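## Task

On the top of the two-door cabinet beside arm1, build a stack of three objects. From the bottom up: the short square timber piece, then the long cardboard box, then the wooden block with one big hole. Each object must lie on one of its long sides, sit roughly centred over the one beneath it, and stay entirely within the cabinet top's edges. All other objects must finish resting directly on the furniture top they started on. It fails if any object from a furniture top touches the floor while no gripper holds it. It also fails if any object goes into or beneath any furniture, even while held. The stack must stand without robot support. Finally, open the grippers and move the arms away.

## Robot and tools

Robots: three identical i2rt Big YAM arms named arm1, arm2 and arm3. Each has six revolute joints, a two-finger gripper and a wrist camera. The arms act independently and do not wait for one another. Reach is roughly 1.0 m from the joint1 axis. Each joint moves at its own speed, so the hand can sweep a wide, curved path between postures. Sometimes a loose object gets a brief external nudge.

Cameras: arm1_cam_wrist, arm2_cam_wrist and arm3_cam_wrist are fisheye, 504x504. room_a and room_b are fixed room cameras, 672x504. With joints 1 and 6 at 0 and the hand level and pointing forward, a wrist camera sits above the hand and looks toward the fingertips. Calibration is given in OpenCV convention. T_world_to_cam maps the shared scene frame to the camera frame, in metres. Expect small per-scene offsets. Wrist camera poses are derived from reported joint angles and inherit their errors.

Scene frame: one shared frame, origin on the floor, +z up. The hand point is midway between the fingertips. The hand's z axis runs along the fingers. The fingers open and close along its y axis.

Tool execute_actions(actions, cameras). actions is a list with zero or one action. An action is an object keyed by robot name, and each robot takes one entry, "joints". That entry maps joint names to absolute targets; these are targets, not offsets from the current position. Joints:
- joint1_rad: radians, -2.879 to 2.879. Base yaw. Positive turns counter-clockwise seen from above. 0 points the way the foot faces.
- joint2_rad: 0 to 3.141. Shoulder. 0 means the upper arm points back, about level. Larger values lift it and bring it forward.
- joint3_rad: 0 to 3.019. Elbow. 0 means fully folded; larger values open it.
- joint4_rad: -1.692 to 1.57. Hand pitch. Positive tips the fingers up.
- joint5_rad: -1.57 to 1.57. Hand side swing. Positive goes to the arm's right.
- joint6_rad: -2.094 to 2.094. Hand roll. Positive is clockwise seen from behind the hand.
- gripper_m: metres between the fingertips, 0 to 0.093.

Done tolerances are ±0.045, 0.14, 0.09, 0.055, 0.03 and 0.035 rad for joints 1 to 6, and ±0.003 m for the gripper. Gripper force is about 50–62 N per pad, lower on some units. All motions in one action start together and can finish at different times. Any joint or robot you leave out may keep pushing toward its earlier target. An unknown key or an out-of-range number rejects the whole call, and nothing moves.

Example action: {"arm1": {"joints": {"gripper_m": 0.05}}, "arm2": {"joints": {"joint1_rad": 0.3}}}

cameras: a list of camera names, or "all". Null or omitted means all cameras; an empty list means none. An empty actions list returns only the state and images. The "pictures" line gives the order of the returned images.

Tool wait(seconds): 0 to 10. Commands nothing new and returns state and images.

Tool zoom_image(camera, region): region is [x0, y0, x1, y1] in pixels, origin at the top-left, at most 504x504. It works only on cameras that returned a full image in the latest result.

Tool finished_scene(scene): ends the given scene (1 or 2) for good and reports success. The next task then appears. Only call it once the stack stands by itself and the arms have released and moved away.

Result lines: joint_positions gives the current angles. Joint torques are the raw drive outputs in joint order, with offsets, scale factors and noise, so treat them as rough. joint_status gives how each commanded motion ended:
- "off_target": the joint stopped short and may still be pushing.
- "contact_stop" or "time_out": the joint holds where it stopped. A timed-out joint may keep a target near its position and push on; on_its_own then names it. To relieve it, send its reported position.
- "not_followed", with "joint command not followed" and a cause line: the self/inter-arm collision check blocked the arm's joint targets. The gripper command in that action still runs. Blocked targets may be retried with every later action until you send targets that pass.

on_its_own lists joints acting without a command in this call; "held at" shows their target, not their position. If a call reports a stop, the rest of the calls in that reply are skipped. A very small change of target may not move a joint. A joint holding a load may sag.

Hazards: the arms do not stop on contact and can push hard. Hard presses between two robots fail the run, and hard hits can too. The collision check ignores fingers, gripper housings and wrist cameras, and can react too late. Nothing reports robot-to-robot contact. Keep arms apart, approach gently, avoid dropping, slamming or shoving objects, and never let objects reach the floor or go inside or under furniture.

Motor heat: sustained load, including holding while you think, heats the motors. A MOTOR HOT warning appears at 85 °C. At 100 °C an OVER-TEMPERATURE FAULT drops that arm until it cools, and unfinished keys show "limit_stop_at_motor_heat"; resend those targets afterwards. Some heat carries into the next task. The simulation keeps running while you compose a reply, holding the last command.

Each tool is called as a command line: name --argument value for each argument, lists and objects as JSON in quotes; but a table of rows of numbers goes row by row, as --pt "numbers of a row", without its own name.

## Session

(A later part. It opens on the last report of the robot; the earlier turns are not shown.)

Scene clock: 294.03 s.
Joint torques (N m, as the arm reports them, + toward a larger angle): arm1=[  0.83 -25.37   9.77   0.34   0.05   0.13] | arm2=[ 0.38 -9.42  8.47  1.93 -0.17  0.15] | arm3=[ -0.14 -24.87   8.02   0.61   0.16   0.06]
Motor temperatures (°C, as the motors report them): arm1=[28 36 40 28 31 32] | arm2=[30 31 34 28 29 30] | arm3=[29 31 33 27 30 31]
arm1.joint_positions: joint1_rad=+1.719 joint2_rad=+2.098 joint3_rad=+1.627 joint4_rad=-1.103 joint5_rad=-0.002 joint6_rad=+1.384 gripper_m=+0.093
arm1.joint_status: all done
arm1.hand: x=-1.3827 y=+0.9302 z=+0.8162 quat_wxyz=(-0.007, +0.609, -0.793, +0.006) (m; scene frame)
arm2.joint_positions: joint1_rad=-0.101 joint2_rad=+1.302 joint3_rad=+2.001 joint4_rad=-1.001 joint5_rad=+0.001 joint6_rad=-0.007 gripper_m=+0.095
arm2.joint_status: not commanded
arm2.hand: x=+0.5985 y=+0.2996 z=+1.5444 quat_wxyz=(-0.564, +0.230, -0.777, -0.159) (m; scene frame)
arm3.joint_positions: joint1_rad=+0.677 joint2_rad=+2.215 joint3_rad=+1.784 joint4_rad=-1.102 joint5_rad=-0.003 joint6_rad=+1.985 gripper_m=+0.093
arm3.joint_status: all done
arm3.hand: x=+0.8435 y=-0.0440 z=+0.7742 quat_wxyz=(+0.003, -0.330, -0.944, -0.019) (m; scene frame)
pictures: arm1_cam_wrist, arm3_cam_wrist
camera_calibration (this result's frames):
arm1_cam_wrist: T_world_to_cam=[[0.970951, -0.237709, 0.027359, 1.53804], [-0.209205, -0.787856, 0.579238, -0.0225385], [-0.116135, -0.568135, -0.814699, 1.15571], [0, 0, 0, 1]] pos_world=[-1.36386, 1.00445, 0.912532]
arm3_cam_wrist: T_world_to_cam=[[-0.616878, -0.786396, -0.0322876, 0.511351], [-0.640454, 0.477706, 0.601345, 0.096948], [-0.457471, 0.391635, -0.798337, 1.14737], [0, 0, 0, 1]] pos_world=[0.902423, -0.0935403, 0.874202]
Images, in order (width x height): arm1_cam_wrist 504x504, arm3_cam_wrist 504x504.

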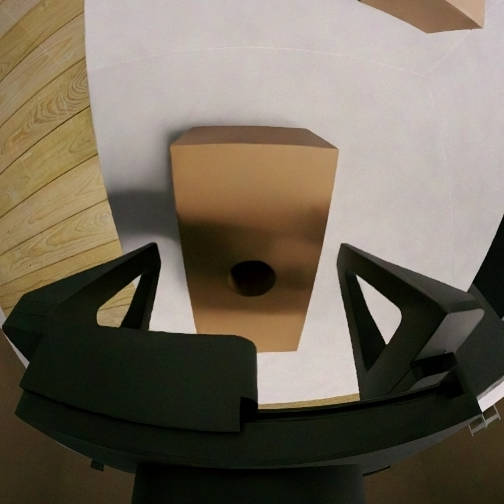

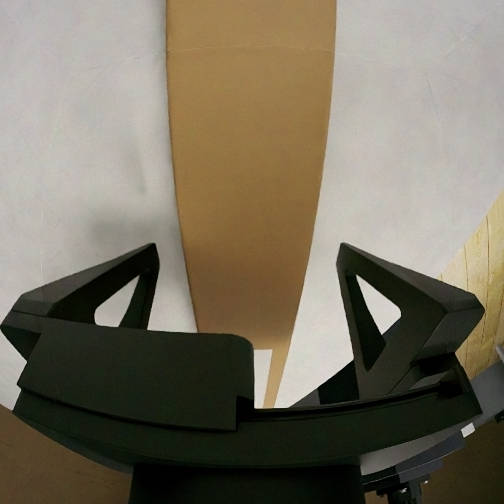

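execute_actions --actions '[{"arm1": {"joints": {"joint2_rad": 1.8}}, "arm2": {"joints": {"joint1_rad": -0.25, "joint2_rad": 2.2, "joint3_rad": 2.07, "joint4_rad": -1.4, "joint6_rad": 0.569}}, "arm3": {"joints": {"joint2_rad": 1.9}}}]' --cameras '["room_b"]'

Scene clock: 308.27 s.
Joint torques (N m, as the arm reports them, + toward a larger angle): arm1=[  0.84 -21.29  11.13   0.89   0.05   0.1 ] | arm2=[  0.55 -23.21   9.95  -0.11  -0.11   0.14] | arm3=[  0.27 -18.98   9.64   1.32   0.18   0.03]
Motor temperatures (°C, as the motors report them): arm1=[28 36 39 28 31 32] | arm2=[30 31 34 28 29 30] | arm3=[29 32 33 27 30 31]
arm1.joint_positions: joint1_rad=+1.719 joint2_rad=+1.806 joint3_rad=+1.630 joint4_rad=-1.103 joint5_rad=-0.002 joint6_rad=+1.384 gripper_m=+0.093
arm1.joint_status: all done
arm1.hand: x=-1.3966 y=+0.9353 z=+0.9920 quat_wxyz=(+0.060, +0.604, -0.785, -0.125) (m; scene frame)
arm2.joint_positions: joint1_rad=-0.255 joint2_rad=+2.194 joint3_rad=+2.054 joint4_rad=-1.386 joint5_rad=+0.000 joint6_rad=+0.561 gripper_m=+0.095
arm2.joint_status: all done
arm2.hand: x=+0.7889 y=+0.2909 z=+0.9565 quat_wxyz=(-0.016, -0.074, -0.997, -0.003) (m; scene frame)
arm3.joint_positions: joint1_rad=+0.677 joint2_rad=+1.890 joint3_rad=+1.779 joint4_rad=-1.101 joint5_rad=-0.003 joint6_rad=+1.985 gripper_m=+0.093
arm3.joint_status: all done
arm3.hand: x=+0.8464 y=-0.0332 z=+0.9829 quat_wxyz=(+0.015, -0.325, -0.929, -0.178) (m; scene frame)
pictures: room_b
Images, in order (width x height): room_b 672x504.

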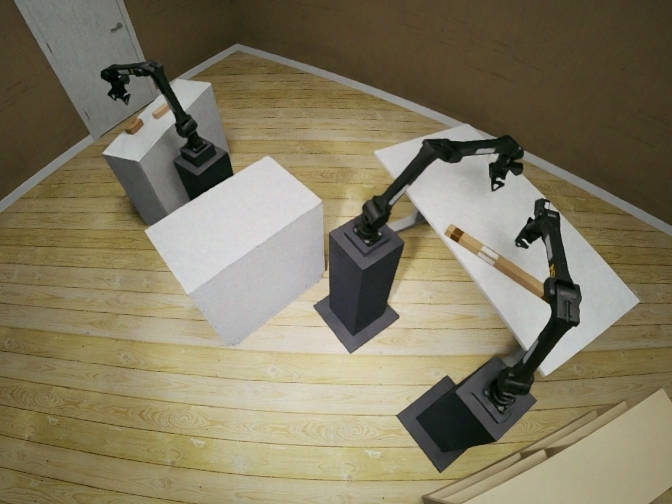

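execute_actions --actions '[{"arm1": {"joints": {"joint1_rad": 0.8, "joint2_rad": 1.2, "joint3_rad": 1.25, "joint4_rad": -1.4, "joint6_rad": 0.3}}, "arm2": {"joints": {"joint1_rad": -0.762, "joint2_rad": 2.312, "joint3_rad": 2.016, "joint4_rad": -1.265, "joint6_rad": 0.575}}, "arm3": {"joints": {"joint1_rad": -0.6, "joint2_rad": 1.3, "joint3_rad": 1.4, "joint6_rad": 1.0}}}]' --cameras '["arm2_cam_wrist", "room_b"]'

Scene clock: 333.03 s.
Joint torques (N m, as the arm reports them, + toward a larger angle): arm1=[  0.16 -10.38  10.32   0.27  -0.12  -0.17] | arm2=[ -0.45 -24.9    7.9    0.8   -0.13   0.1 ] | arm3=[ 1.08 -9.76  9.39  1.58 -0.02 -0.23]
Motor temperatures (°C, as the motors report them): arm1=[28 36 39 28 31 32] | arm2=[30 33 35 28 29 30] | arm3=[29 31 34 27 30 31]
arm1.joint_positions: joint1_rad=+0.802 joint2_rad=+1.198 joint3_rad=+1.245 joint4_rad=-1.394 joint5_rad=+0.002 joint6_rad=+0.314 gripper_m=+0.093
arm1.joint_status: all done
arm1.hand: x=-0.9145 y=+1.0410 z=+1.1055 quat_wxyz=(-0.063, +0.665, -0.739, -0.091) (m; scene frame)
arm2.joint_positions: joint1_rad=-0.757 joint2_rad=+2.317 joint3_rad=+2.025 joint4_rad=-1.276 joint5_rad=+0.001 joint6_rad=+0.570 gripper_m=+0.095
arm2.joint_status: all done
arm2.hand: x=+0.8503 y=-0.0480 z=+0.8675 quat_wxyz=(+0.001, -0.324, -0.946, +0.008) (m; scene frame)
arm3.joint_positions: joint1_rad=-0.606 joint2_rad=+1.288 joint3_rad=+1.401 joint4_rad=-1.096 joint5_rad=+0.001 joint6_rad=+1.017 gripper_m=+0.093
arm3.joint_status: all done
arm3.hand: x=+1.1721 y=-0.6679 z=+1.1374 quat_wxyz=(-0.251, -0.454, -0.843, -0.144) (m; scene frame)
pictures: arm2_cam_wrist, room_b
camera_calibration (this result's frames):
arm2_cam_wrist: T_world_to_cam=[[-0.606998, -0.794639, 0.0101278, 0.471455], [-0.647864, 0.502182, 0.572788, 0.0868872], [-0.460246, 0.34112, -0.819641, 1.24385], [0, 0, 0, 1]] pos_world=[0.914939, -0.0932982, 0.964966]
Images, in order (width x height): arm2_cam_wrist 504x504, room_b 672x504.

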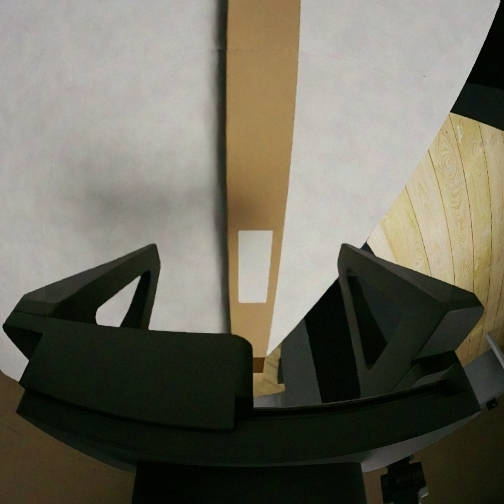

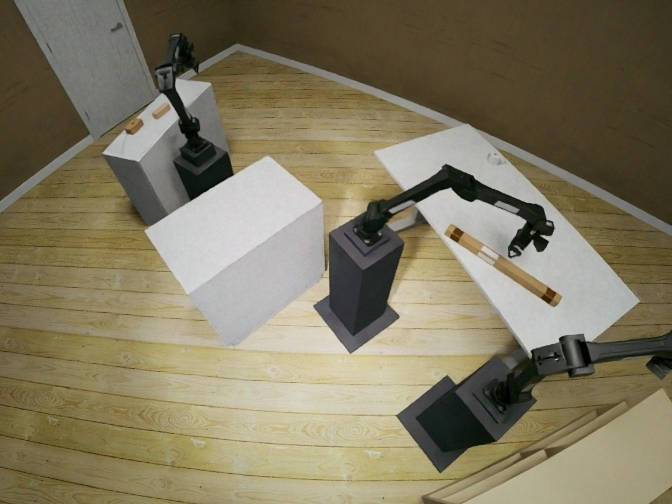

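execute_actions --actions '[{"arm1": {"joints": {"joint1_rad": -0.2}}, "arm2": {"joints": {"joint1_rad": -0.772, "joint2_rad": 2.408, "joint3_rad": 1.93, "joint4_rad": -1.085}}}]' --cameras '["arm2_cam_wrist"]'

Scene clock: 339.43 s.
Joint torques (N m, as the arm reports them, + toward a larger angle): arm1=[  0.27 -10.1   10.36   0.29  -0.07  -0.13] | arm2=[ -0.64 -24.07   7.79   1.05  -0.13   0.12] | arm3=[ 0.82 -9.61  9.36  1.54  0.   -0.24]
Motor temperatures (°C, as the motors report them): arm1=[28 35 39 28 31 32] | arm2=[30 34 34 28 29 30] | arm3=[29 31 34 27 30 31]
arm1.joint_positions: joint1_rad=-0.200 joint2_rad=+1.199 joint3_rad=+1.245 joint4_rad=-1.394 joint5_rad=+0.000 joint6_rad=+0.312 gripper_m=+0.093
arm1.joint_status: all done
arm1.hand: x=-0.5626 y=+0.9339 z=+1.1109 quat_wxyz=(-0.103, +0.229, -0.966, -0.056) (m; scene frame)
arm2.joint_positions: joint1_rad=-0.762 joint2_rad=+2.406 joint3_rad=+1.934 joint4_rad=-1.101 joint5_rad=+0.001 joint6_rad=+0.570 gripper_m=+0.095
arm2.joint_status: all done
arm2.hand: x=+0.8417 y=-0.0523 z=+0.7754 quat_wxyz=(+0.003, -0.326, -0.945, +0.009) (m; scene frame)
arm3.joint_positions: joint1_rad=-0.606 joint2_rad=+1.288 joint3_rad=+1.401 joint4_rad=-1.096 joint5_rad=+0.001 joint6_rad=+1.017 gripper_m=+0.093
arm3.joint_status: not commanded
arm3.hand: x=+1.1721 y=-0.6679 z=+1.1374 quat_wxyz=(-0.251, -0.453, -0.843, -0.144) (m; scene frame)
pictures: arm2_cam_wrist
camera_calibration (this result's frames):
arm2_cam_wrist: T_world_to_cam=[[-0.611235, -0.791343, 0.0129674, 0.465286], [-0.642121, 0.505422, 0.576393, 0.128792], [-0.462678, 0.343985, -0.81707, 1.16603], [0, 0, 0, 1]] pos_world=[0.906597, -0.0979908, 0.87246]
Images, in order (width x height): arm2_cam_wrist 504x504.

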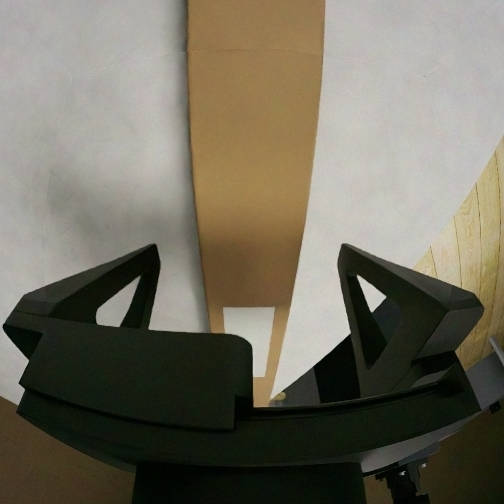

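execute_actions --actions '[{"arm1": {"joints": {"joint1_rad": -0.9}}, "arm2": {"joints": {"joint2_rad": 2.436, "joint4_rad": -1.06}}}]' --cameras '["arm2_cam_wrist"]'

Scene clock: 345.60 s.
Joint torques (N m, as the arm reports them, + toward a larger angle): arm1=[  0.31 -10.04  10.35   0.3   -0.07  -0.13] | arm2=[ -0.67 -21.94   7.74   0.95  -0.11   0.1 ] | arm3=[ 0.89 -9.57  9.4   1.53  0.   -0.28]
Motor temperatures (°C, as the motors report them): arm1=[28 35 39 28 31 32] | arm2=[30 34 34 28 29 30] | arm3=[29 31 34 27 30 31]
arm1.joint_positions: joint1_rad=-0.899 joint2_rad=+1.199 joint3_rad=+1.245 joint4_rad=-1.394 joint5_rad=+0.000 joint6_rad=+0.312 gripper_m=+0.093
arm1.joint_status: all done
arm1.hand: x=-0.4544 y=+0.6944 z=+1.1125 quat_wxyz=(-0.117, -0.117, -0.986, -0.023) (m; scene frame)
arm2.joint_positions: joint1_rad=-0.762 joint2_rad=+2.406 joint3_rad=+1.934 joint4_rad=-1.077 joint5_rad=+0.001 joint6_rad=+0.570 gripper_m=+0.095
arm2.joint_status: all done
arm2.hand: x=+0.8476 y=-0.0529 z=+0.7754 quat_wxyz=(-0.009, -0.326, -0.945, +0.006) (m; scene frame)
arm3.joint_positions: joint1_rad=-0.606 joint2_rad=+1.288 joint3_rad=+1.401 joint4_rad=-1.096 joint5_rad=+0.001 joint6_rad=+1.017 gripper_m=+0.093
arm3.joint_status: not commanded
arm3.hand: x=+1.1721 y=-0.6679 z=+1.1374 quat_wxyz=(-0.251, -0.453, -0.843, -0.144) (m; scene frame)
pictures: arm2_cam_wrist
camera_calibration (this result's frames):
arm2_cam_wrist: T_world_to_cam=[[-0.611102, -0.791552, -0.0000478363, 0.478455], [-0.656109, 0.506502, 0.559443, 0.15797], [-0.442804, 0.341908, -0.828869, 1.16119], [0, 0, 0, 1]] pos_world=[0.91021, -0.098311, 0.874121]
Images, in order (width x height): arm2_cam_wrist 504x504.

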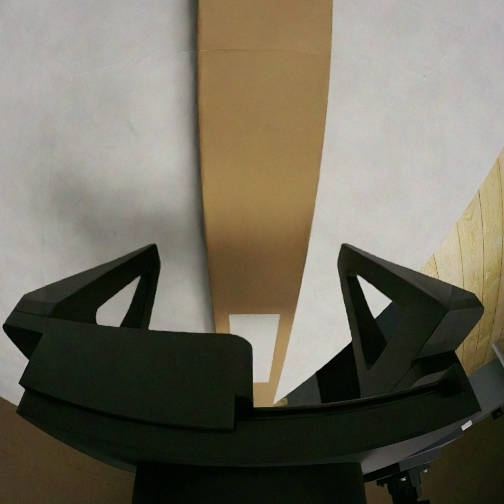

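execute_actions --actions '[{"arm1": {"joints": {"joint1_rad": -1.5}}, "arm2": {"joints": {"joint2_rad": 2.42, "joint3_rad": 1.885}}}]' --cameras '["arm2_cam_wrist"]'

Scene clock: 350.57 s.
Joint torques (N m, as the arm reports them, + toward a larger angle): arm1=[  0.32 -10.06  10.35   0.29  -0.08  -0.13] | arm2=[ -0.53 -23.54   7.18   0.92  -0.14   0.09] | arm3=[ 0.85 -9.71  9.22  1.44 -0.01 -0.24]
Motor temperatures (°C, as the motors report them): arm1=[28 35 39 28 31 32] | arm2=[30 34 34 28 29 30] | arm3=[29 30 34 27 30 31]
arm1.joint_positions: joint1_rad=-1.501 joint2_rad=+1.199 joint3_rad=+1.245 joint4_rad=-1.394 joint5_rad=+0.000 joint6_rad=+0.312 gripper_m=+0.093
arm1.joint_status: all done
arm1.hand: x=-0.5052 y=+0.4731 z=+1.1114 quat_wxyz=(-0.118, -0.404, -0.907, +0.008) (m; scene frame)
arm2.joint_positions: joint1_rad=-0.762 joint2_rad=+2.406 joint3_rad=+1.894 joint4_rad=-1.074 joint5_rad=+0.001 joint6_rad=+0.570 gripper_m=+0.095
arm2.joint_status: all done
arm2.hand: x=+0.8314 y=-0.0516 z=+0.7621 quat_wxyz=(+0.009, -0.326, -0.945, +0.011) (m; scene frame)
arm3.joint_positions: joint1_rad=-0.606 joint2_rad=+1.288 joint3_rad=+1.401 joint4_rad=-1.096 joint5_rad=+0.001 joint6_rad=+1.017 gripper_m=+0.093
arm3.joint_status: not commanded
arm3.hand: x=+1.1721 y=-0.6679 z=+1.1374 quat_wxyz=(-0.251, -0.453, -0.843, -0.144) (m; scene frame)
pictures: arm2_cam_wrist
camera_calibration (this result's frames):
arm2_cam_wrist: T_world_to_cam=[[-0.611183, -0.791249, 0.0194754, 0.454817], [-0.634975, 0.504865, 0.584738, 0.117127], [-0.472506, 0.345016, -0.810988, 1.15379], [0, 0, 0, 1]] pos_world=[0.897523, -0.0973367, 0.858367]
Images, in order (width x height): arm2_cam_wrist 504x504.

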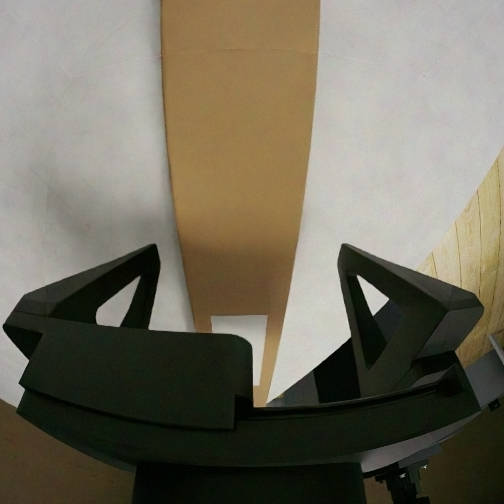

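execute_actions --actions '[{"arm1": {"joints": {"joint1_rad": -2.1, "joint2_rad": 1.0, "joint3_rad": 1.05}}, "arm2": {"joints": {"gripper_m": 0.0}}}]' --cameras '["arm2_cam_wrist"]'

Scene clock: 353.73 s.
Joint torques (N m, as the arm reports them, + toward a larger angle): arm1=[ 0.19 -6.19 10.19  0.37 -0.07 -0.13] | arm2=[ -1.07 -23.11   7.24   0.84  -0.12   0.12] | arm3=[ 0.73 -9.84  9.25  1.67  0.   -0.25]
Motor temperatures (°C, as the motors report them): arm1=[28 35 39 28 31 32] | arm2=[30 34 34 28 29 30] | arm3=[29 30 34 27 30 31]
arm1.joint_positions: joint1_rad=-2.096 joint2_rad=+0.993 joint3_rad=+1.047 joint4_rad=-1.396 joint5_rad=+0.000 joint6_rad=+0.311 gripper_m=+0.093
arm1.joint_status: all done
arm1.hand: x=-0.7024 y=+0.3873 z=+1.0882 quat_wxyz=(-0.110, -0.653, -0.749, +0.039) (m; scene frame)
arm2.joint_positions: joint1_rad=-0.762 joint2_rad=+2.406 joint3_rad=+1.894 joint4_rad=-1.073 joint5_rad=+0.001 joint6_rad=+0.571 gripper_m=+0.049
arm2.joint_status: gripper_m off_target (ended at +0.049, target +0.000)
arm2.hand: x=+0.8315 y=-0.0515 z=+0.7621 quat_wxyz=(+0.009, -0.327, -0.945, +0.010) (m; scene frame)
arm3.joint_positions: joint1_rad=-0.606 joint2_rad=+1.288 joint3_rad=+1.401 joint4_rad=-1.096 joint5_rad=+0.001 joint6_rad=+1.017 gripper_m=+0.093
arm3.joint_status: not commanded
arm3.hand: x=+1.1721 y=-0.6679 z=+1.1374 quat_wxyz=(-0.251, -0.453, -0.843, -0.144) (m; scene frame)
pictures: arm2_cam_wrist
camera_calibration (this result's frames):
arm2_cam_wrist: T_world_to_cam=[[-0.612099, -0.790554, 0.0189614, 0.456111], [-0.634648, 0.505408, 0.584624, 0.117007], [-0.47176, 0.345814, -0.811083, 1.15331], [0, 0, 0, 1]] pos_world=[0.897529, -0.0973865, 0.858378]
Images, in order (width x height): arm2_cam_wrist 504x504.

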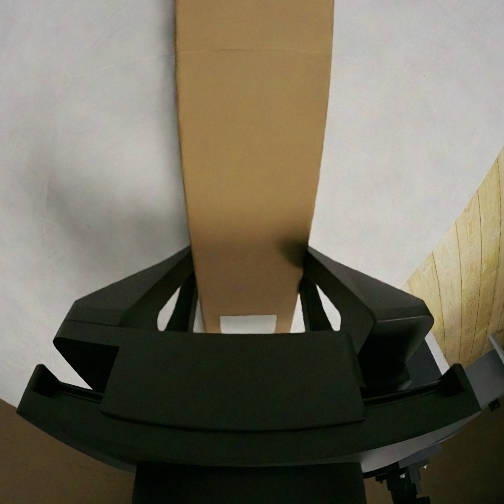

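execute_actions --actions '[{"arm1": {"joints": {"joint1_rad": -2.6}}, "arm2": {"joints": {"joint1_rad": 2.29, "joint2_rad": 1.97, "joint3_rad": 1.76, "joint4_rad": -1.35, "joint6_rad": -0.95}}}]' --cameras '["arm2_cam_wrist", "room_a", "room_b"]'

Scene clock: 362.37 s.
Joint torques (N m, as the arm reports them, + toward a larger angle): arm1=[ 0.3  -6.34 10.11  0.37 -0.07 -0.13] | arm2=[  0.25 -20.96   8.82  -0.24  -0.2   -0.01] | arm3=[ 0.89 -9.68  9.35  1.5  -0.01 -0.27]
Motor temperatures (°C, as the motors report them): arm1=[28 34 39 28 31 32] | arm2=[31 34 34 28 29 30] | arm3=[29 30 34 27 30 31]
arm1.joint_positions: joint1_rad=-2.597 joint2_rad=+0.994 joint3_rad=+1.047 joint4_rad=-1.396 joint5_rad=+0.000 joint6_rad=+0.311 gripper_m=+0.093
arm1.joint_status: all done
arm1.hand: x=-0.8523 y=+0.3571 z=+1.0856 quat_wxyz=(-0.094, -0.818, -0.564, +0.062) (m; scene frame)
arm2.joint_positions: joint1_rad=+2.299 joint2_rad=+1.975 joint3_rad=+1.760 joint4_rad=-1.334 joint5_rad=-0.001 joint6_rad=-0.944 gripper_m=+0.050
arm2.joint_status: all done
arm2.hand: x=-0.4430 y=+0.1241 z=+0.9948 quat_wxyz=(+0.000, +0.927, +0.374, -0.016) (m; scene frame)
arm3.joint_positions: joint1_rad=-0.606 joint2_rad=+1.288 joint3_rad=+1.401 joint4_rad=-1.096 joint5_rad=+0.001 joint6_rad=+1.017 gripper_m=+0.093
arm3.joint_status: not commanded
arm3.hand: x=+1.1721 y=-0.6679 z=+1.1374 quat_wxyz=(-0.251, -0.453, -0.843, -0.144) (m; scene frame)
pictures: arm2_cam_wrist, room_a, room_b
camera_calibration (this result's frames):
arm2_cam_wrist: T_world_to_cam=[[-0.699597, 0.714507, 0.00659539, -0.40289], [0.598502, 0.580919, 0.55166, -0.346902], [0.390334, 0.389887, -0.834043, 1.0793], [0, 0, 0, 1]] pos_world=[-0.495528, 0.0685846, 1.09421]
Images, in order (width x height): arm2_cam_wrist 504x504, room_a 672x504, room_b 672x504.

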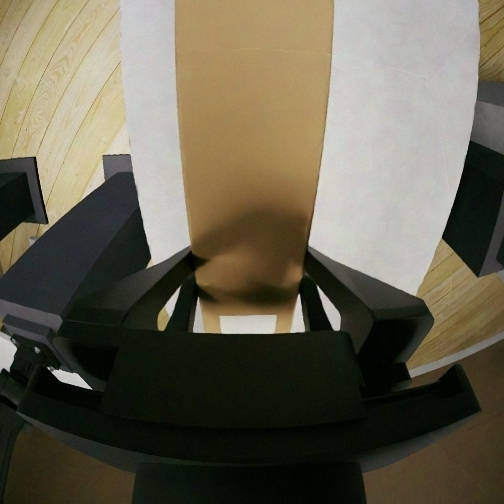

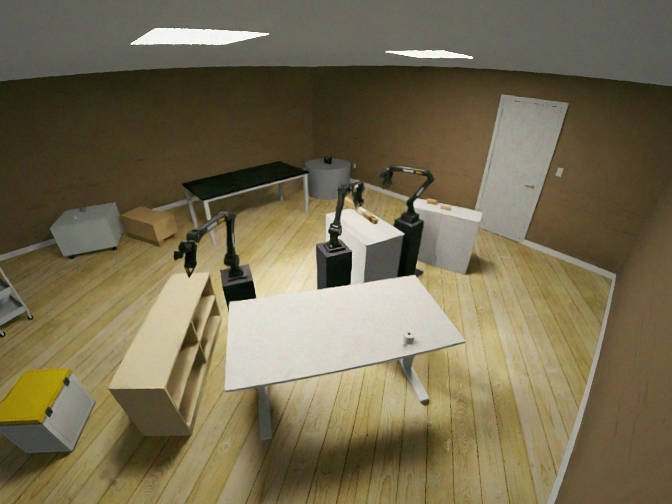

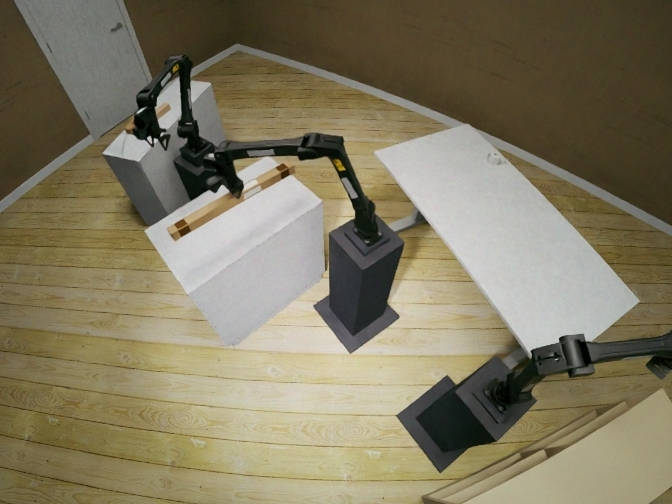

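execute_actions --actions '[{"arm2": {"joints": {"joint1_rad": 2.231, "joint2_rad": 2.322, "joint3_rad": 1.93, "joint4_rad": -1.155, "joint6_rad": -1.01}}}]' --cameras '["arm2_cam_wrist", "room_a", "room_b"]'

Scene clock: 372.43 s.
Joint torques (N m, as the arm reports them, + toward a larger angle): arm1=[ 0.3  -6.3  10.11  0.36 -0.07 -0.13] | arm2=[  0.8  -24.01   9.97   0.92  -0.18  -0.03] | arm3=[ 0.69 -9.43  9.26  1.58 -0.02 -0.24]
Motor temperatures (°C, as the motors report them): arm1=[28 34 39 28 31 32] | arm2=[30 34 34 28 29 30] | arm3=[29 30 35 27 30 31]
arm1.joint_positions: joint1_rad=-2.597 joint2_rad=+0.994 joint3_rad=+1.047 joint4_rad=-1.396 joint5_rad=+0.000 joint6_rad=+0.311 gripper_m=+0.093
arm1.joint_status: not commanded
arm1.hand: x=-0.8523 y=+0.3571 z=+1.0856 quat_wxyz=(-0.094, -0.818, -0.564, +0.062) (m; scene frame)
arm2.joint_positions: joint1_rad=+2.227 joint2_rad=+2.326 joint3_rad=+1.903 joint4_rad=-1.169 joint5_rad=-0.001 joint6_rad=-1.002 gripper_m=+0.049
arm2.joint_status: all done
arm2.hand: x=-0.4956 y=+0.1798 z=+0.8270 quat_wxyz=(+0.012, +0.930, +0.369, +0.002) (m; scene frame)
arm3.joint_positions: joint1_rad=-0.606 joint2_rad=+1.288 joint3_rad=+1.401 joint4_rad=-1.096 joint5_rad=+0.001 joint6_rad=+1.017 gripper_m=+0.093
arm3.joint_status: not commanded
arm3.hand: x=+1.1721 y=-0.6679 z=+1.1374 quat_wxyz=(-0.251, -0.453, -0.843, -0.144) (m; scene frame)
pictures: arm2_cam_wrist, room_a, room_b
camera_calibration (this result's frames):
arm2_cam_wrist: T_world_to_cam=[[-0.690301, 0.72294, -0.0290315, -0.445796], [0.582117, 0.578769, 0.571109, -0.279079], [0.42968, 0.377337, -0.82036, 0.948564], [0, 0, 0, 1]] pos_world=[-0.552856, 0.125877, 0.924607]
Images, in order (width x height): arm2_cam_wrist 504x504, room_a 672x504, room_b 672x504.

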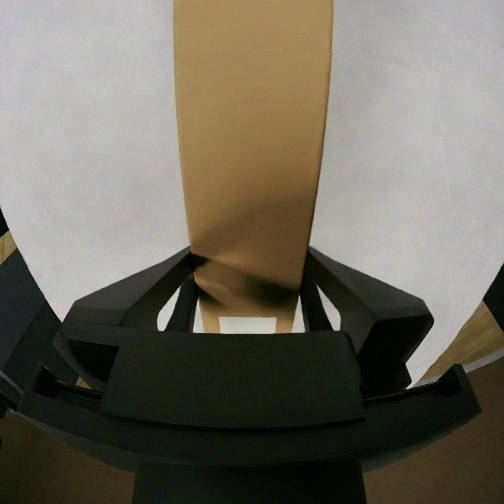

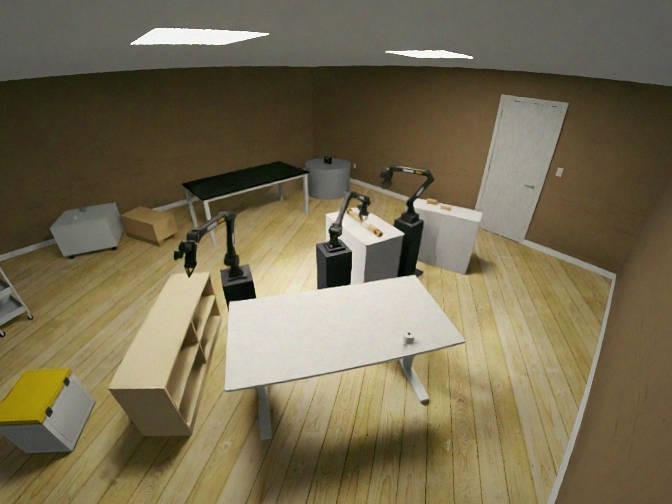

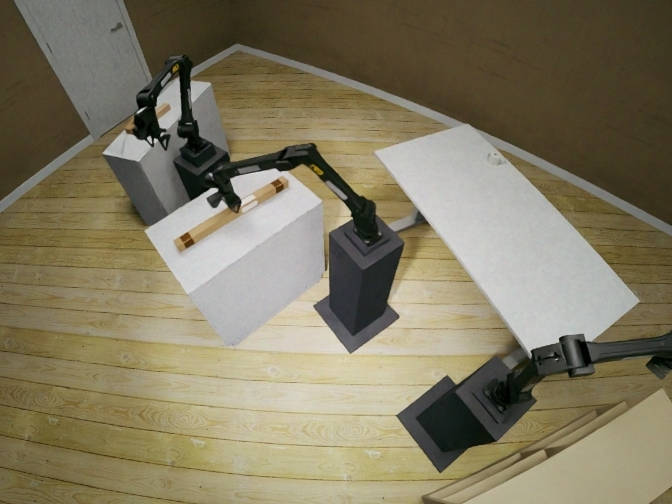

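zoom_image --camera "room_a" --region '[310, 190, 420, 270]'

zoom_image --camera "room_b" --region '[140, 150, 330, 290]'

Region (310, 190, 420, 270) of room_a's 672x504 image, scaled by 4.582, with more detail than that image has; it fills the top 367 rows of this view, and the rest is white.

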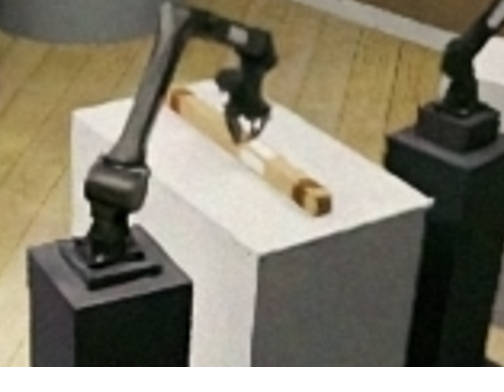

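Region (140, 150, 330, 290) of room_b's 672x504 image, scaled by 2.653, with more detail than that image has; it fills the top 371 rows of this view, and the rest is white.

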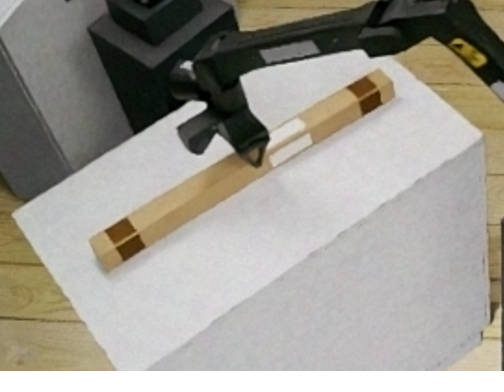

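execute_actions --actions '[{"arm2": {"joints": {"joint2_rad": 2.36, "joint4_rad": -1.13}}}]' --cameras '["arm2_cam_wrist"]'

Scene clock: 378.40 s.
Joint torques (N m, as the arm reports them, + toward a larger angle): arm1=[ 0.29 -6.37 10.12  0.36 -0.07 -0.13] | arm2=[  1.44 -21.58  10.09   1.16  -0.27  -0.06] | arm3=[ 0.66 -9.36  9.33  1.58 -0.03 -0.25]
Motor temperatures (°C, as the motors report them): arm1=[28 34 39 28 31 32] | arm2=[30 35 35 28 29 30] | arm3=[29 30 35 27 30 31]
arm1.joint_positions: joint1_rad=-2.597 joint2_rad=+0.994 joint3_rad=+1.047 joint4_rad=-1.396 joint5_rad=+0.000 joint6_rad=+0.311 gripper_m=+0.093
arm1.joint_status: not commanded
arm1.hand: x=-0.8523 y=+0.3571 z=+1.0856 quat_wxyz=(-0.094, -0.818, -0.564, +0.062) (m; scene frame)
arm2.joint_positions: joint1_rad=+2.227 joint2_rad=+2.330 joint3_rad=+1.903 joint4_rad=-1.148 joint5_rad=+0.000 joint6_rad=-1.003 gripper_m=+0.049
arm2.joint_status: all done
arm2.hand: x=-0.4999 y=+0.1812 z=+0.8244 quat_wxyz=(+0.006, +0.930, +0.369, -0.005) (m; scene frame)
arm3.joint_positions: joint1_rad=-0.606 joint2_rad=+1.288 joint3_rad=+1.401 joint4_rad=-1.096 joint5_rad=+0.001 joint6_rad=+1.017 gripper_m=+0.093
arm3.joint_status: not commanded
arm3.hand: x=+1.1721 y=-0.6679 z=+1.1374 quat_wxyz=(-0.251, -0.453, -0.843, -0.144) (m; scene frame)
pictures: arm2_cam_wrist
camera_calibration (this result's frames):
arm2_cam_wrist: T_world_to_cam=[[-0.690733, 0.72298, -0.0136839, -0.462678], [0.591292, 0.57561, 0.564843, -0.265551], [0.416247, 0.382065, -0.825085, 0.944155], [0, 0, 0, 1]] pos_world=[-0.55557, 0.126633, 0.922671]
Images, in order (width x height): arm2_cam_wrist 504x504.

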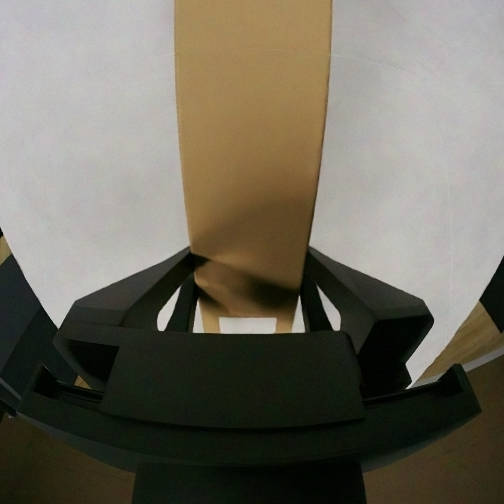

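execute_actions --actions '[{"arm2": {"joints": {"joint2_rad": 2.325, "gripper_m": 0.093}}}]' --cameras '["arm2_cam_wrist"]'

Scene clock: 381.13 s.
Joint torques (N m, as the arm reports them, + toward a larger angle): arm1=[ 0.26 -6.37 10.11  0.36 -0.07 -0.13] | arm2=[  1.08 -23.65  10.09   1.03  -0.24  -0.06] | arm3=[ 0.61 -9.55  9.26  1.63 -0.03 -0.24]
Motor temperatures (°C, as the motors report them): arm1=[28 34 39 28 31 32] | arm2=[30 35 35 28 29 30] | arm3=[29 30 35 27 30 31]
arm1.joint_positions: joint1_rad=-2.597 joint2_rad=+0.994 joint3_rad=+1.047 joint4_rad=-1.396 joint5_rad=+0.000 joint6_rad=+0.311 gripper_m=+0.093
arm1.joint_status: not commanded
arm1.hand: x=-0.8523 y=+0.3571 z=+1.0856 quat_wxyz=(-0.094, -0.818, -0.564, +0.062) (m; scene frame)
arm2.joint_positions: joint1_rad=+2.227 joint2_rad=+2.330 joint3_rad=+1.903 joint4_rad=-1.146 joint5_rad=+0.000 joint6_rad=-1.003 gripper_m=+0.093
arm2.joint_status: all done
arm2.hand: x=-0.5003 y=+0.1813 z=+0.8244 quat_wxyz=(+0.005, +0.930, +0.369, -0.006) (m; scene frame)
arm3.joint_positions: joint1_rad=-0.606 joint2_rad=+1.288 joint3_rad=+1.401 joint4_rad=-1.096 joint5_rad=+0.001 joint6_rad=+1.017 gripper_m=+0.093
arm3.joint_status: not commanded
arm3.hand: x=+1.1721 y=-0.6679 z=+1.1374 quat_wxyz=(-0.251, -0.453, -0.843, -0.144) (m; scene frame)
pictures: arm2_cam_wrist
camera_calibration (this result's frames):
arm2_cam_wrist: T_world_to_cam=[[-0.690735, 0.723007, -0.0120688, -0.464413], [0.592353, 0.575328, 0.564017, -0.264086], [0.414732, 0.382438, -0.825675, 0.943961], [0, 0, 0, 1]] pos_world=[-0.555845, 0.126704, 0.922749]
Images, in order (width x height): arm2_cam_wrist 504x504.

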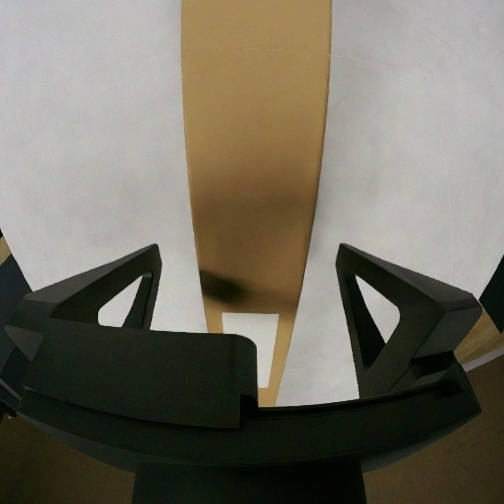

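execute_actions --actions '[{"arm1": {"joints": {"joint1_rad": -2.45, "joint2_rad": 1.945, "joint3_rad": 1.80, "joint4_rad": -1.375, "joint6_rad": 1.371}}, "arm2": {"joints": {"joint2_rad": 1.85}}}]' --cameras '["room_b"]'

execute_actions --actions '[{"arm1": {"joints": {"joint1_rad": -1.955}}, "arm2": {"joints": {"joint1_rad": 0.9, "joint2_rad": 1.2, "joint3_rad": 1.4, "joint6_rad": 0}}}]' --cameras '["arm1_cam_wrist", "room_b"]'

Scene clock: 389.90 s.
Joint torques (N m, as the arm reports them, + toward a larger angle): arm1=[  0.55 -23.62  12.96   0.12  -0.02   0.1 ] | arm2=[  0.7  -19.38  10.2    1.65  -0.23   0.01] | arm3=[ 1.25 -9.49  9.35  1.52 -0.04 -0.29]
Motor temperatures (°C, as the motors report them): arm1=[28 34 39 28 31 32] | arm2=[30 35 35 28 29 30] | arm3=[29 30 35 27 30 31]
arm1.joint_positions: joint1_rad=-2.447 joint2_rad=+1.957 joint3_rad=+1.758 joint4_rad=-1.377 joint5_rad=+0.000 joint6_rad=+1.357 gripper_m=+0.093
arm1.joint_status: all done
arm1.hand: x=-0.7749 y=+0.0683 z=+0.9554 quat_wxyz=(+0.002, -0.988, -0.156, -0.008) (m; scene frame)
arm2.joint_positions: joint1_rad=+2.227 joint2_rad=+1.850 joint3_rad=+1.923 joint4_rad=-1.143 joint5_rad=+0.000 joint6_rad=-1.003 gripper_m=+0.093
arm2.joint_status: all done
arm2.hand: x=-0.5087 y=+0.1889 z=+1.1576 quat_wxyz=(-0.140, +0.901, +0.355, -0.207) (m; scene frame)
arm3.joint_positions: joint1_rad=-0.606 joint2_rad=+1.288 joint3_rad=+1.401 joint4_rad=-1.096 joint5_rad=+0.001 joint6_rad=+1.017 gripper_m=+0.093
arm3.joint_status: not commanded
arm3.hand: x=+1.1721 y=-0.6679 z=+1.1374 quat_wxyz=(-0.251, -0.453, -0.843, -0.144) (m; scene frame)
pictures: room_b
Images, in order (width x height): room_b 672x504.

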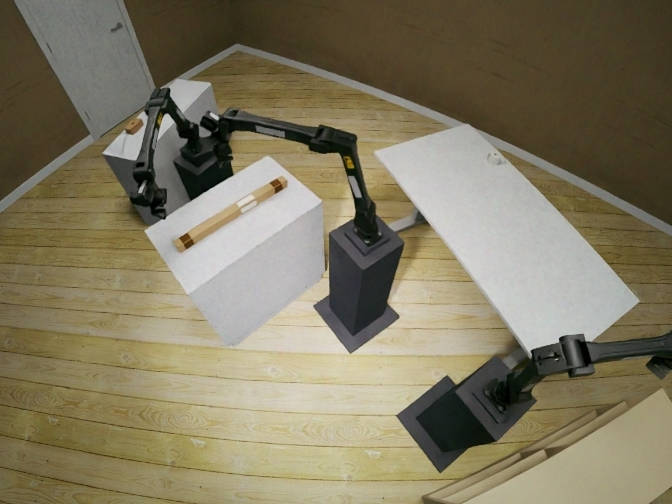

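Scene clock: 391.77 s.
Joint torques (N m, as the arm reports them, + toward a larger angle): arm1=[  1.39 -23.67  12.92   0.13   0.01   0.12] | arm2=[ 0.37 -8.44  8.63  1.75 -0.18  0.13] | arm3=[ 1.1  -8.75  9.26  1.46 -0.03 -0.25]
Motor temperatures (°C, as the motors report them): arm1=[28 34 39 28 31 32] | arm2=[30 35 35 28 29 30] | arm3=[29 30 35 27 30 31]
arm1.joint_positions: joint1_rad=-1.964 joint2_rad=+1.957 joint3_rad=+1.759 joint4_rad=-1.377 joint5_rad=-0.001 joint6_rad=+1.358 gripper_m=+0.093
arm1.joint_status: all done
arm1.hand: x=-0.5043 y=+0.1637 z=+0.9604 quat_wxyz=(-0.001, -0.922, -0.387, -0.008) (m; scene frame)
arm2.joint_positions: joint1_rad=+0.900 joint2_rad=+1.189 joint3_rad=+1.415 joint4_rad=-1.139 joint5_rad=+0.001 joint6_rad=-0.008 gripper_m=+0.093
arm2.joint_status: all done
arm2.hand: x=+0.1642 y=+0.4870 z=+1.2576 quat_wxyz=(-0.222, +0.671, -0.671, -0.225) (m; scene frame)
arm3.joint_positions: joint1_rad=-0.606 joint2_rad=+1.288 joint3_rad=+1.401 joint4_rad=-1.096 joint5_rad=+0.001 joint6_rad=+1.017 gripper_m=+0.093
arm3.joint_status: not commanded
arm3.hand: x=+1.1721 y=-0.6679 z=+1.1374 quat_wxyz=(-0.251, -0.453, -0.843, -0.144) (m; scene frame)
pictures: arm1_cam_wrist, room_b
camera_calibration (this result's frames):
arm1_cam_wrist: T_world_to_cam=[[-0.727905, 0.685676, 0.00165592, -0.484247], [0.552981, 0.585606, 0.592687, -0.37956], [0.405422, 0.432336, -0.805431, 1.03003], [0, 0, 0, 1]] pos_world=[-0.560193, 0.10899, 1.05538]
Images, in order (width x height): arm1_cam_wrist 504x504, room_b 672x504.

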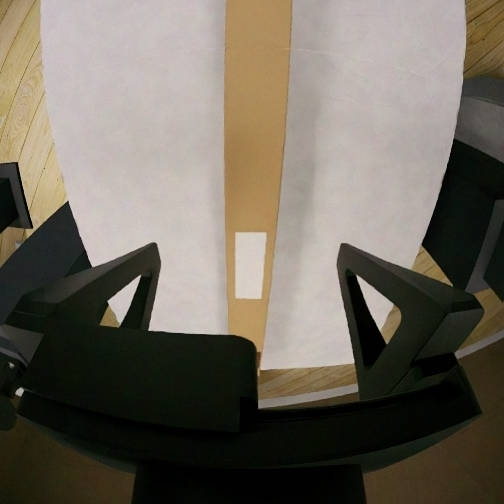

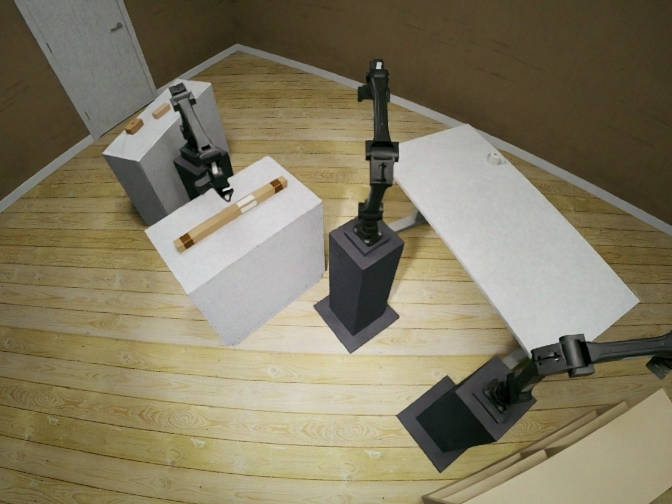

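zoom_image --camera "room_b" --region '[160, 165, 300, 265]'

Region (160, 165, 300, 265) of room_b's 672x504 image, scaled by 3.600, with more detail than that image has; it fills the top 360 rows of this view, and the rest is white.

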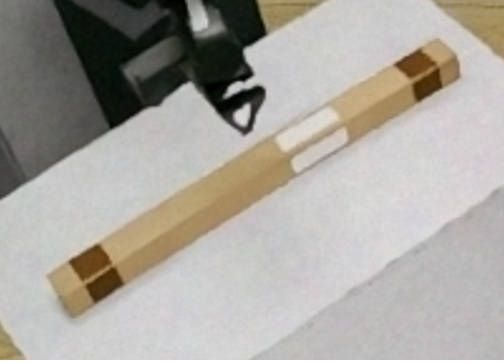

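execute_actions --actions '[{"arm1": {"joints": {"joint1_rad": -1.925, "joint2_rad": 2.05, "joint3_rad": 1.572, "joint4_rad": -1.055, "joint6_rad": 1.435}}}]' --cameras '["arm1_cam_wrist"]'

Scene clock: 410.57 s.
Joint torques (N m, as the arm reports them, + toward a larger angle): arm1=[  0.81 -23.81   9.96   0.41   0.01   0.12] | arm2=[ 0.49 -8.24  8.66  1.92 -0.18  0.16] | arm3=[ 0.63 -9.27  9.3   1.61 -0.01 -0.27]
Motor temperatures (°C, as the motors report them): arm1=[28 36 41 28 31 32] | arm2=[30 33 35 28 29 30] | arm3=[29 30 35 27 30 31]
arm1.joint_positions: joint1_rad=-1.925 joint2_rad=+2.063 joint3_rad=+1.552 joint4_rad=-1.064 joint5_rad=-0.001 joint6_rad=+1.421 gripper_m=+0.093
arm1.joint_status: all done
arm1.hand: x=-0.4872 y=+0.1836 z=+0.8251 quat_wxyz=(-0.001, -0.927, -0.376, -0.008) (m; scene frame)
arm2.joint_positions: joint1_rad=+0.900 joint2_rad=+1.189 joint3_rad=+1.415 joint4_rad=-1.139 joint5_rad=+0.001 joint6_rad=-0.008 gripper_m=+0.093
arm2.joint_status: not commanded
arm2.hand: x=+0.1642 y=+0.4870 z=+1.2576 quat_wxyz=(-0.222, +0.671, -0.671, -0.225) (m; scene frame)
arm3.joint_positions: joint1_rad=-0.606 joint2_rad=+1.288 joint3_rad=+1.401 joint4_rad=-1.096 joint5_rad=+0.001 joint6_rad=+1.017 gripper_m=+0.093
arm3.joint_status: not commanded
arm3.hand: x=+1.1721 y=-0.6679 z=+1.1374 quat_wxyz=(-0.251, -0.453, -0.843, -0.144) (m; scene frame)
pictures: arm1_cam_wrist
camera_calibration (this result's frames):
arm1_cam_wrist: T_world_to_cam=[[-0.710951, 0.703239, 0.00205193, -0.480458], [0.567258, 0.571749, 0.592723, -0.311038], [0.415653, 0.422561, -0.805404, 0.912346], [0, 0, 0, 1]] pos_world=[-0.544362, 0.13019, 0.920152]
Images, in order (width x height): arm1_cam_wrist 504x504.

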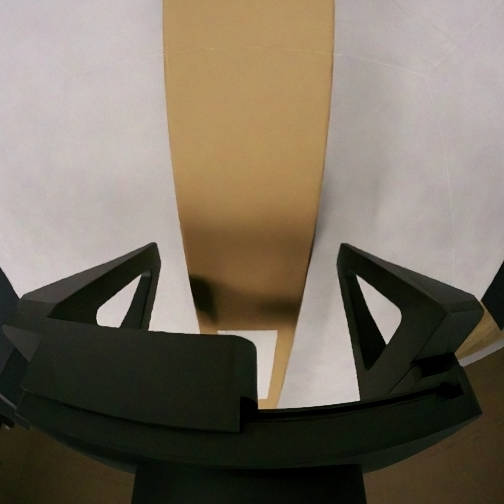

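execute_actions --actions '[{"arm1": {"joints": {"gripper_m": 0.0}}}]' --cameras '[]'

Scene clock: 414.23 s.
Joint torques (N m, as the arm reports them, + toward a larger angle): arm1=[  0.81 -23.97   9.95   0.41   0.01   0.11] | arm2=[ 0.39 -8.33  8.59  1.79 -0.18  0.14] | arm3=[ 0.36 -9.43  9.25  1.53 -0.03 -0.27]
Motor temperatures (°C, as the motors report them): arm1=[28 36 40 28 31 32] | arm2=[30 33 35 28 29 30] | arm3=[29 30 35 27 30 31]
arm1.joint_positions: joint1_rad=-1.925 joint2_rad=+2.063 joint3_rad=+1.552 joint4_rad=-1.064 joint5_rad=-0.001 joint6_rad=+1.424 gripper_m=+0.049
arm1.joint_status: gripper_m off_target (ended at +0.049, target +0.000)
arm1.hand: x=-0.4872 y=+0.1836 z=+0.8251 quat_wxyz=(-0.001, -0.927, -0.375, -0.008) (m; scene frame)
arm2.joint_positions: joint1_rad=+0.900 joint2_rad=+1.189 joint3_rad=+1.415 joint4_rad=-1.139 joint5_rad=+0.001 joint6_rad=-0.008 gripper_m=+0.093
arm2.joint_status: not commanded
arm2.hand: x=+0.1642 y=+0.4870 z=+1.2576 quat_wxyz=(-0.222, +0.671, -0.671, -0.225) (m; scene frame)
arm3.joint_positions: joint1_rad=-0.606 joint2_rad=+1.288 joint3_rad=+1.401 joint4_rad=-1.096 joint5_rad=+0.001 joint6_rad=+1.017 gripper_m=+0.093
arm3.joint_status: not commanded
arm3.hand: x=+1.1721 y=-0.6679 z=+1.1374 quat_wxyz=(-0.251, -0.453, -0.843, -0.144) (m; scene frame)
pictures: none
No camera images: the call's "cameras" was empty. Leave "cameras" out to get every camera's image.

execute_actions --actions '[{"arm1": {"joints": {"joint1_rad": 1.36, "joint2_rad": 1.92, "joint3_rad": 1.85, "joint4_rad": -1.444, "joint6_rad": 1.02}}, "arm2": {"joints": {"joint1_rad": -0.3}}}]' --cameras '["arm1_cam_wrist", "room_a", "room_b"]'

Scene clock: 423.60 s.
Joint torques (N m, as the arm reports them, + toward a larger angle): arm1=[ -0.87 -24.91  10.17  -0.21   0.06  -0.11] | arm2=[ 0.46 -8.85  8.67  1.8  -0.14  0.12] | arm3=[ 0.91 -9.26  9.26  1.54 -0.01 -0.27]
Motor temperatures (°C, as the motors report them): arm1=[28 36 40 28 31 32] | arm2=[30 33 35 28 29 30] | arm3=[29 30 35 27 30 31]
arm1.joint_positions: joint1_rad=+1.366 joint2_rad=+1.945 joint3_rad=+1.841 joint4_rad=-1.437 joint5_rad=-0.002 joint6_rad=+1.030 gripper_m=+0.049
arm1.joint_status: all done
arm1.hand: x=-1.2601 y=+1.1042 z=+0.9868 quat_wxyz=(-0.004, +0.610, -0.793, -0.010) (m; scene frame)
arm2.joint_positions: joint1_rad=-0.299 joint2_rad=+1.197 joint3_rad=+1.415 joint4_rad=-1.139 joint5_rad=+0.000 joint6_rad=-0.007 gripper_m=+0.093
arm2.joint_status: all done
arm2.hand: x=+0.5989 y=+0.1883 z=+1.2545 quat_wxyz=(-0.309, +0.178, -0.933, -0.051) (m; scene frame)
arm3.joint_positions: joint1_rad=-0.606 joint2_rad=+1.288 joint3_rad=+1.401 joint4_rad=-1.096 joint5_rad=+0.001 joint6_rad=+1.017 gripper_m=+0.093
arm3.joint_status: not commanded
arm3.hand: x=+1.1721 y=-0.6679 z=+1.1374 quat_wxyz=(-0.251, -0.453, -0.843, -0.144) (m; scene frame)
pictures: arm1_cam_wrist, room_a, room_b
camera_calibration (this result's frames):
arm1_cam_wrist: T_world_to_cam=[[0.971453, -0.237228, -0.00149942, 1.48431], [-0.194754, -0.801097, 0.565964, 0.0873374], [-0.135464, -0.549515, -0.824429, 1.37243], [0, 0, 0, 1]] pos_world=[-1.23901, 1.17626, 1.08427]
Images, in order (width x height): arm1_cam_wrist 504x504, room_a 672x504, room_b 672x504.

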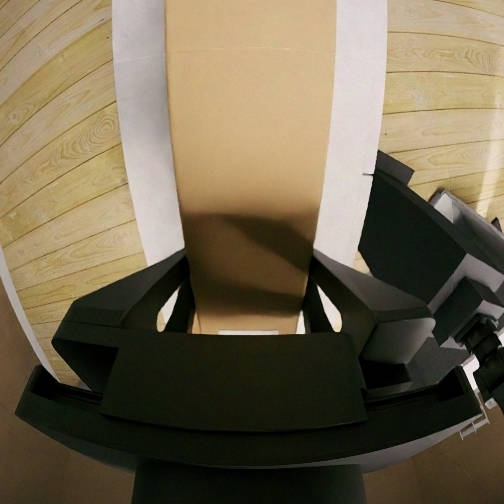

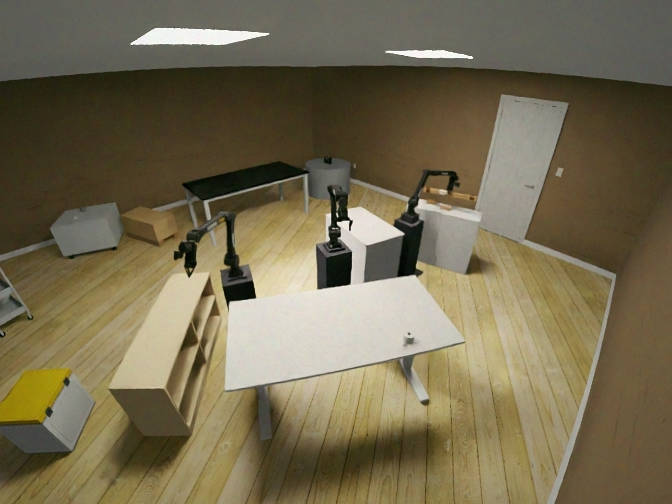

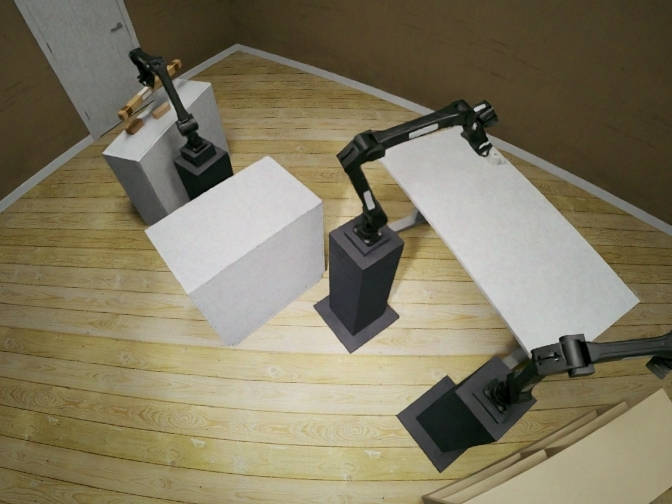

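execute_actions --actions '[{"arm1": {"joints": {"joint1_rad": 1.348, "joint2_rad": 1.98, "joint3_rad": 1.66, "joint4_rad": -1.205}}}]' --cameras '["arm1_cam_wrist", "room_a", "room_b"]'

Scene clock: 434.40 s.
Joint torques (N m, as the arm reports them, + toward a larger angle): arm1=[ -0.63 -24.58  10.07   0.44   0.06  -0.11] | arm2=[ 0.47 -8.73  8.58  1.76 -0.17  0.13] | arm3=[ 0.83 -9.52  9.38  1.55 -0.04 -0.27]
Motor temperatures (°C, as the motors report them): arm1=[28 36 40 28 31 32] | arm2=[30 33 35 28 29 30] | arm3=[29 30 35 27 30 31]
arm1.joint_positions: joint1_rad=+1.357 joint2_rad=+2.000 joint3_rad=+1.645 joint4_rad=-1.214 joint5_rad=-0.002 joint6_rad=+1.030 gripper_m=+0.049
arm1.joint_status: all done
arm1.hand: x=-1.2472 y=+1.1000 z=+0.8824 quat_wxyz=(-0.006, +0.606, -0.795, +0.003) (m; scene frame)
arm2.joint_positions: joint1_rad=-0.299 joint2_rad=+1.197 joint3_rad=+1.415 joint4_rad=-1.139 joint5_rad=+0.000 joint6_rad=-0.007 gripper_m=+0.093
arm2.joint_status: not commanded
arm2.hand: x=+0.5989 y=+0.1883 z=+1.2545 quat_wxyz=(-0.309, +0.178, -0.933, -0.051) (m; scene frame)
arm3.joint_positions: joint1_rad=-0.606 joint2_rad=+1.288 joint3_rad=+1.401 joint4_rad=-1.096 joint5_rad=+0.001 joint6_rad=+1.017 gripper_m=+0.093
arm3.joint_status: not commanded
arm3.hand: x=+1.1721 y=-0.6679 z=+1.1374 quat_wxyz=(-0.251, -0.453, -0.843, -0.144) (m; scene frame)
pictures: arm1_cam_wrist, room_a, room_b
camera_calibration (this result's frames):
arm1_cam_wrist: T_world_to_cam=[[0.969152, -0.245504, 0.0217191, 1.45634], [-0.212582, -0.788082, 0.577699, 0.0986474], [-0.124711, -0.564495, -0.815961, 1.30822], [0, 0, 0, 1]] pos_world=[-1.2273, 1.17376, 0.978839]
Images, in order (width x height): arm1_cam_wrist 504x504, room_a 672x504, room_b 672x504.

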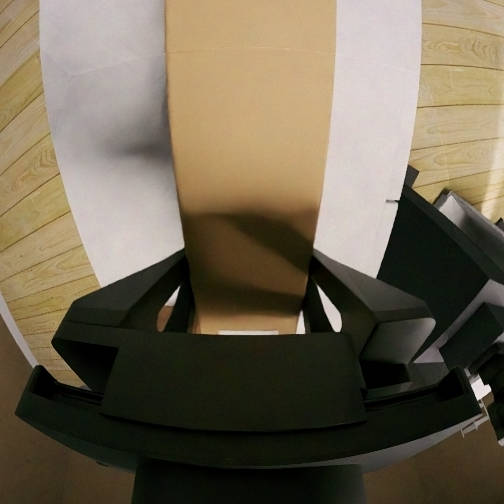

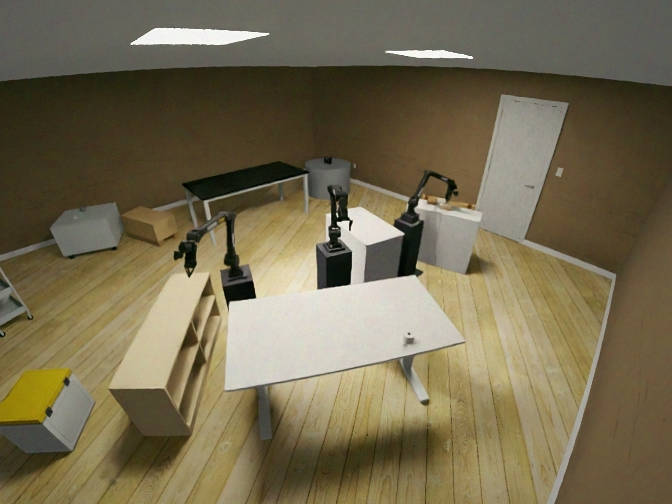

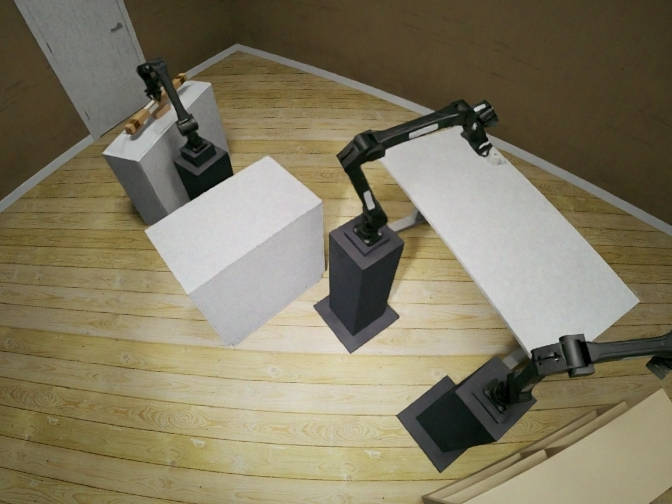

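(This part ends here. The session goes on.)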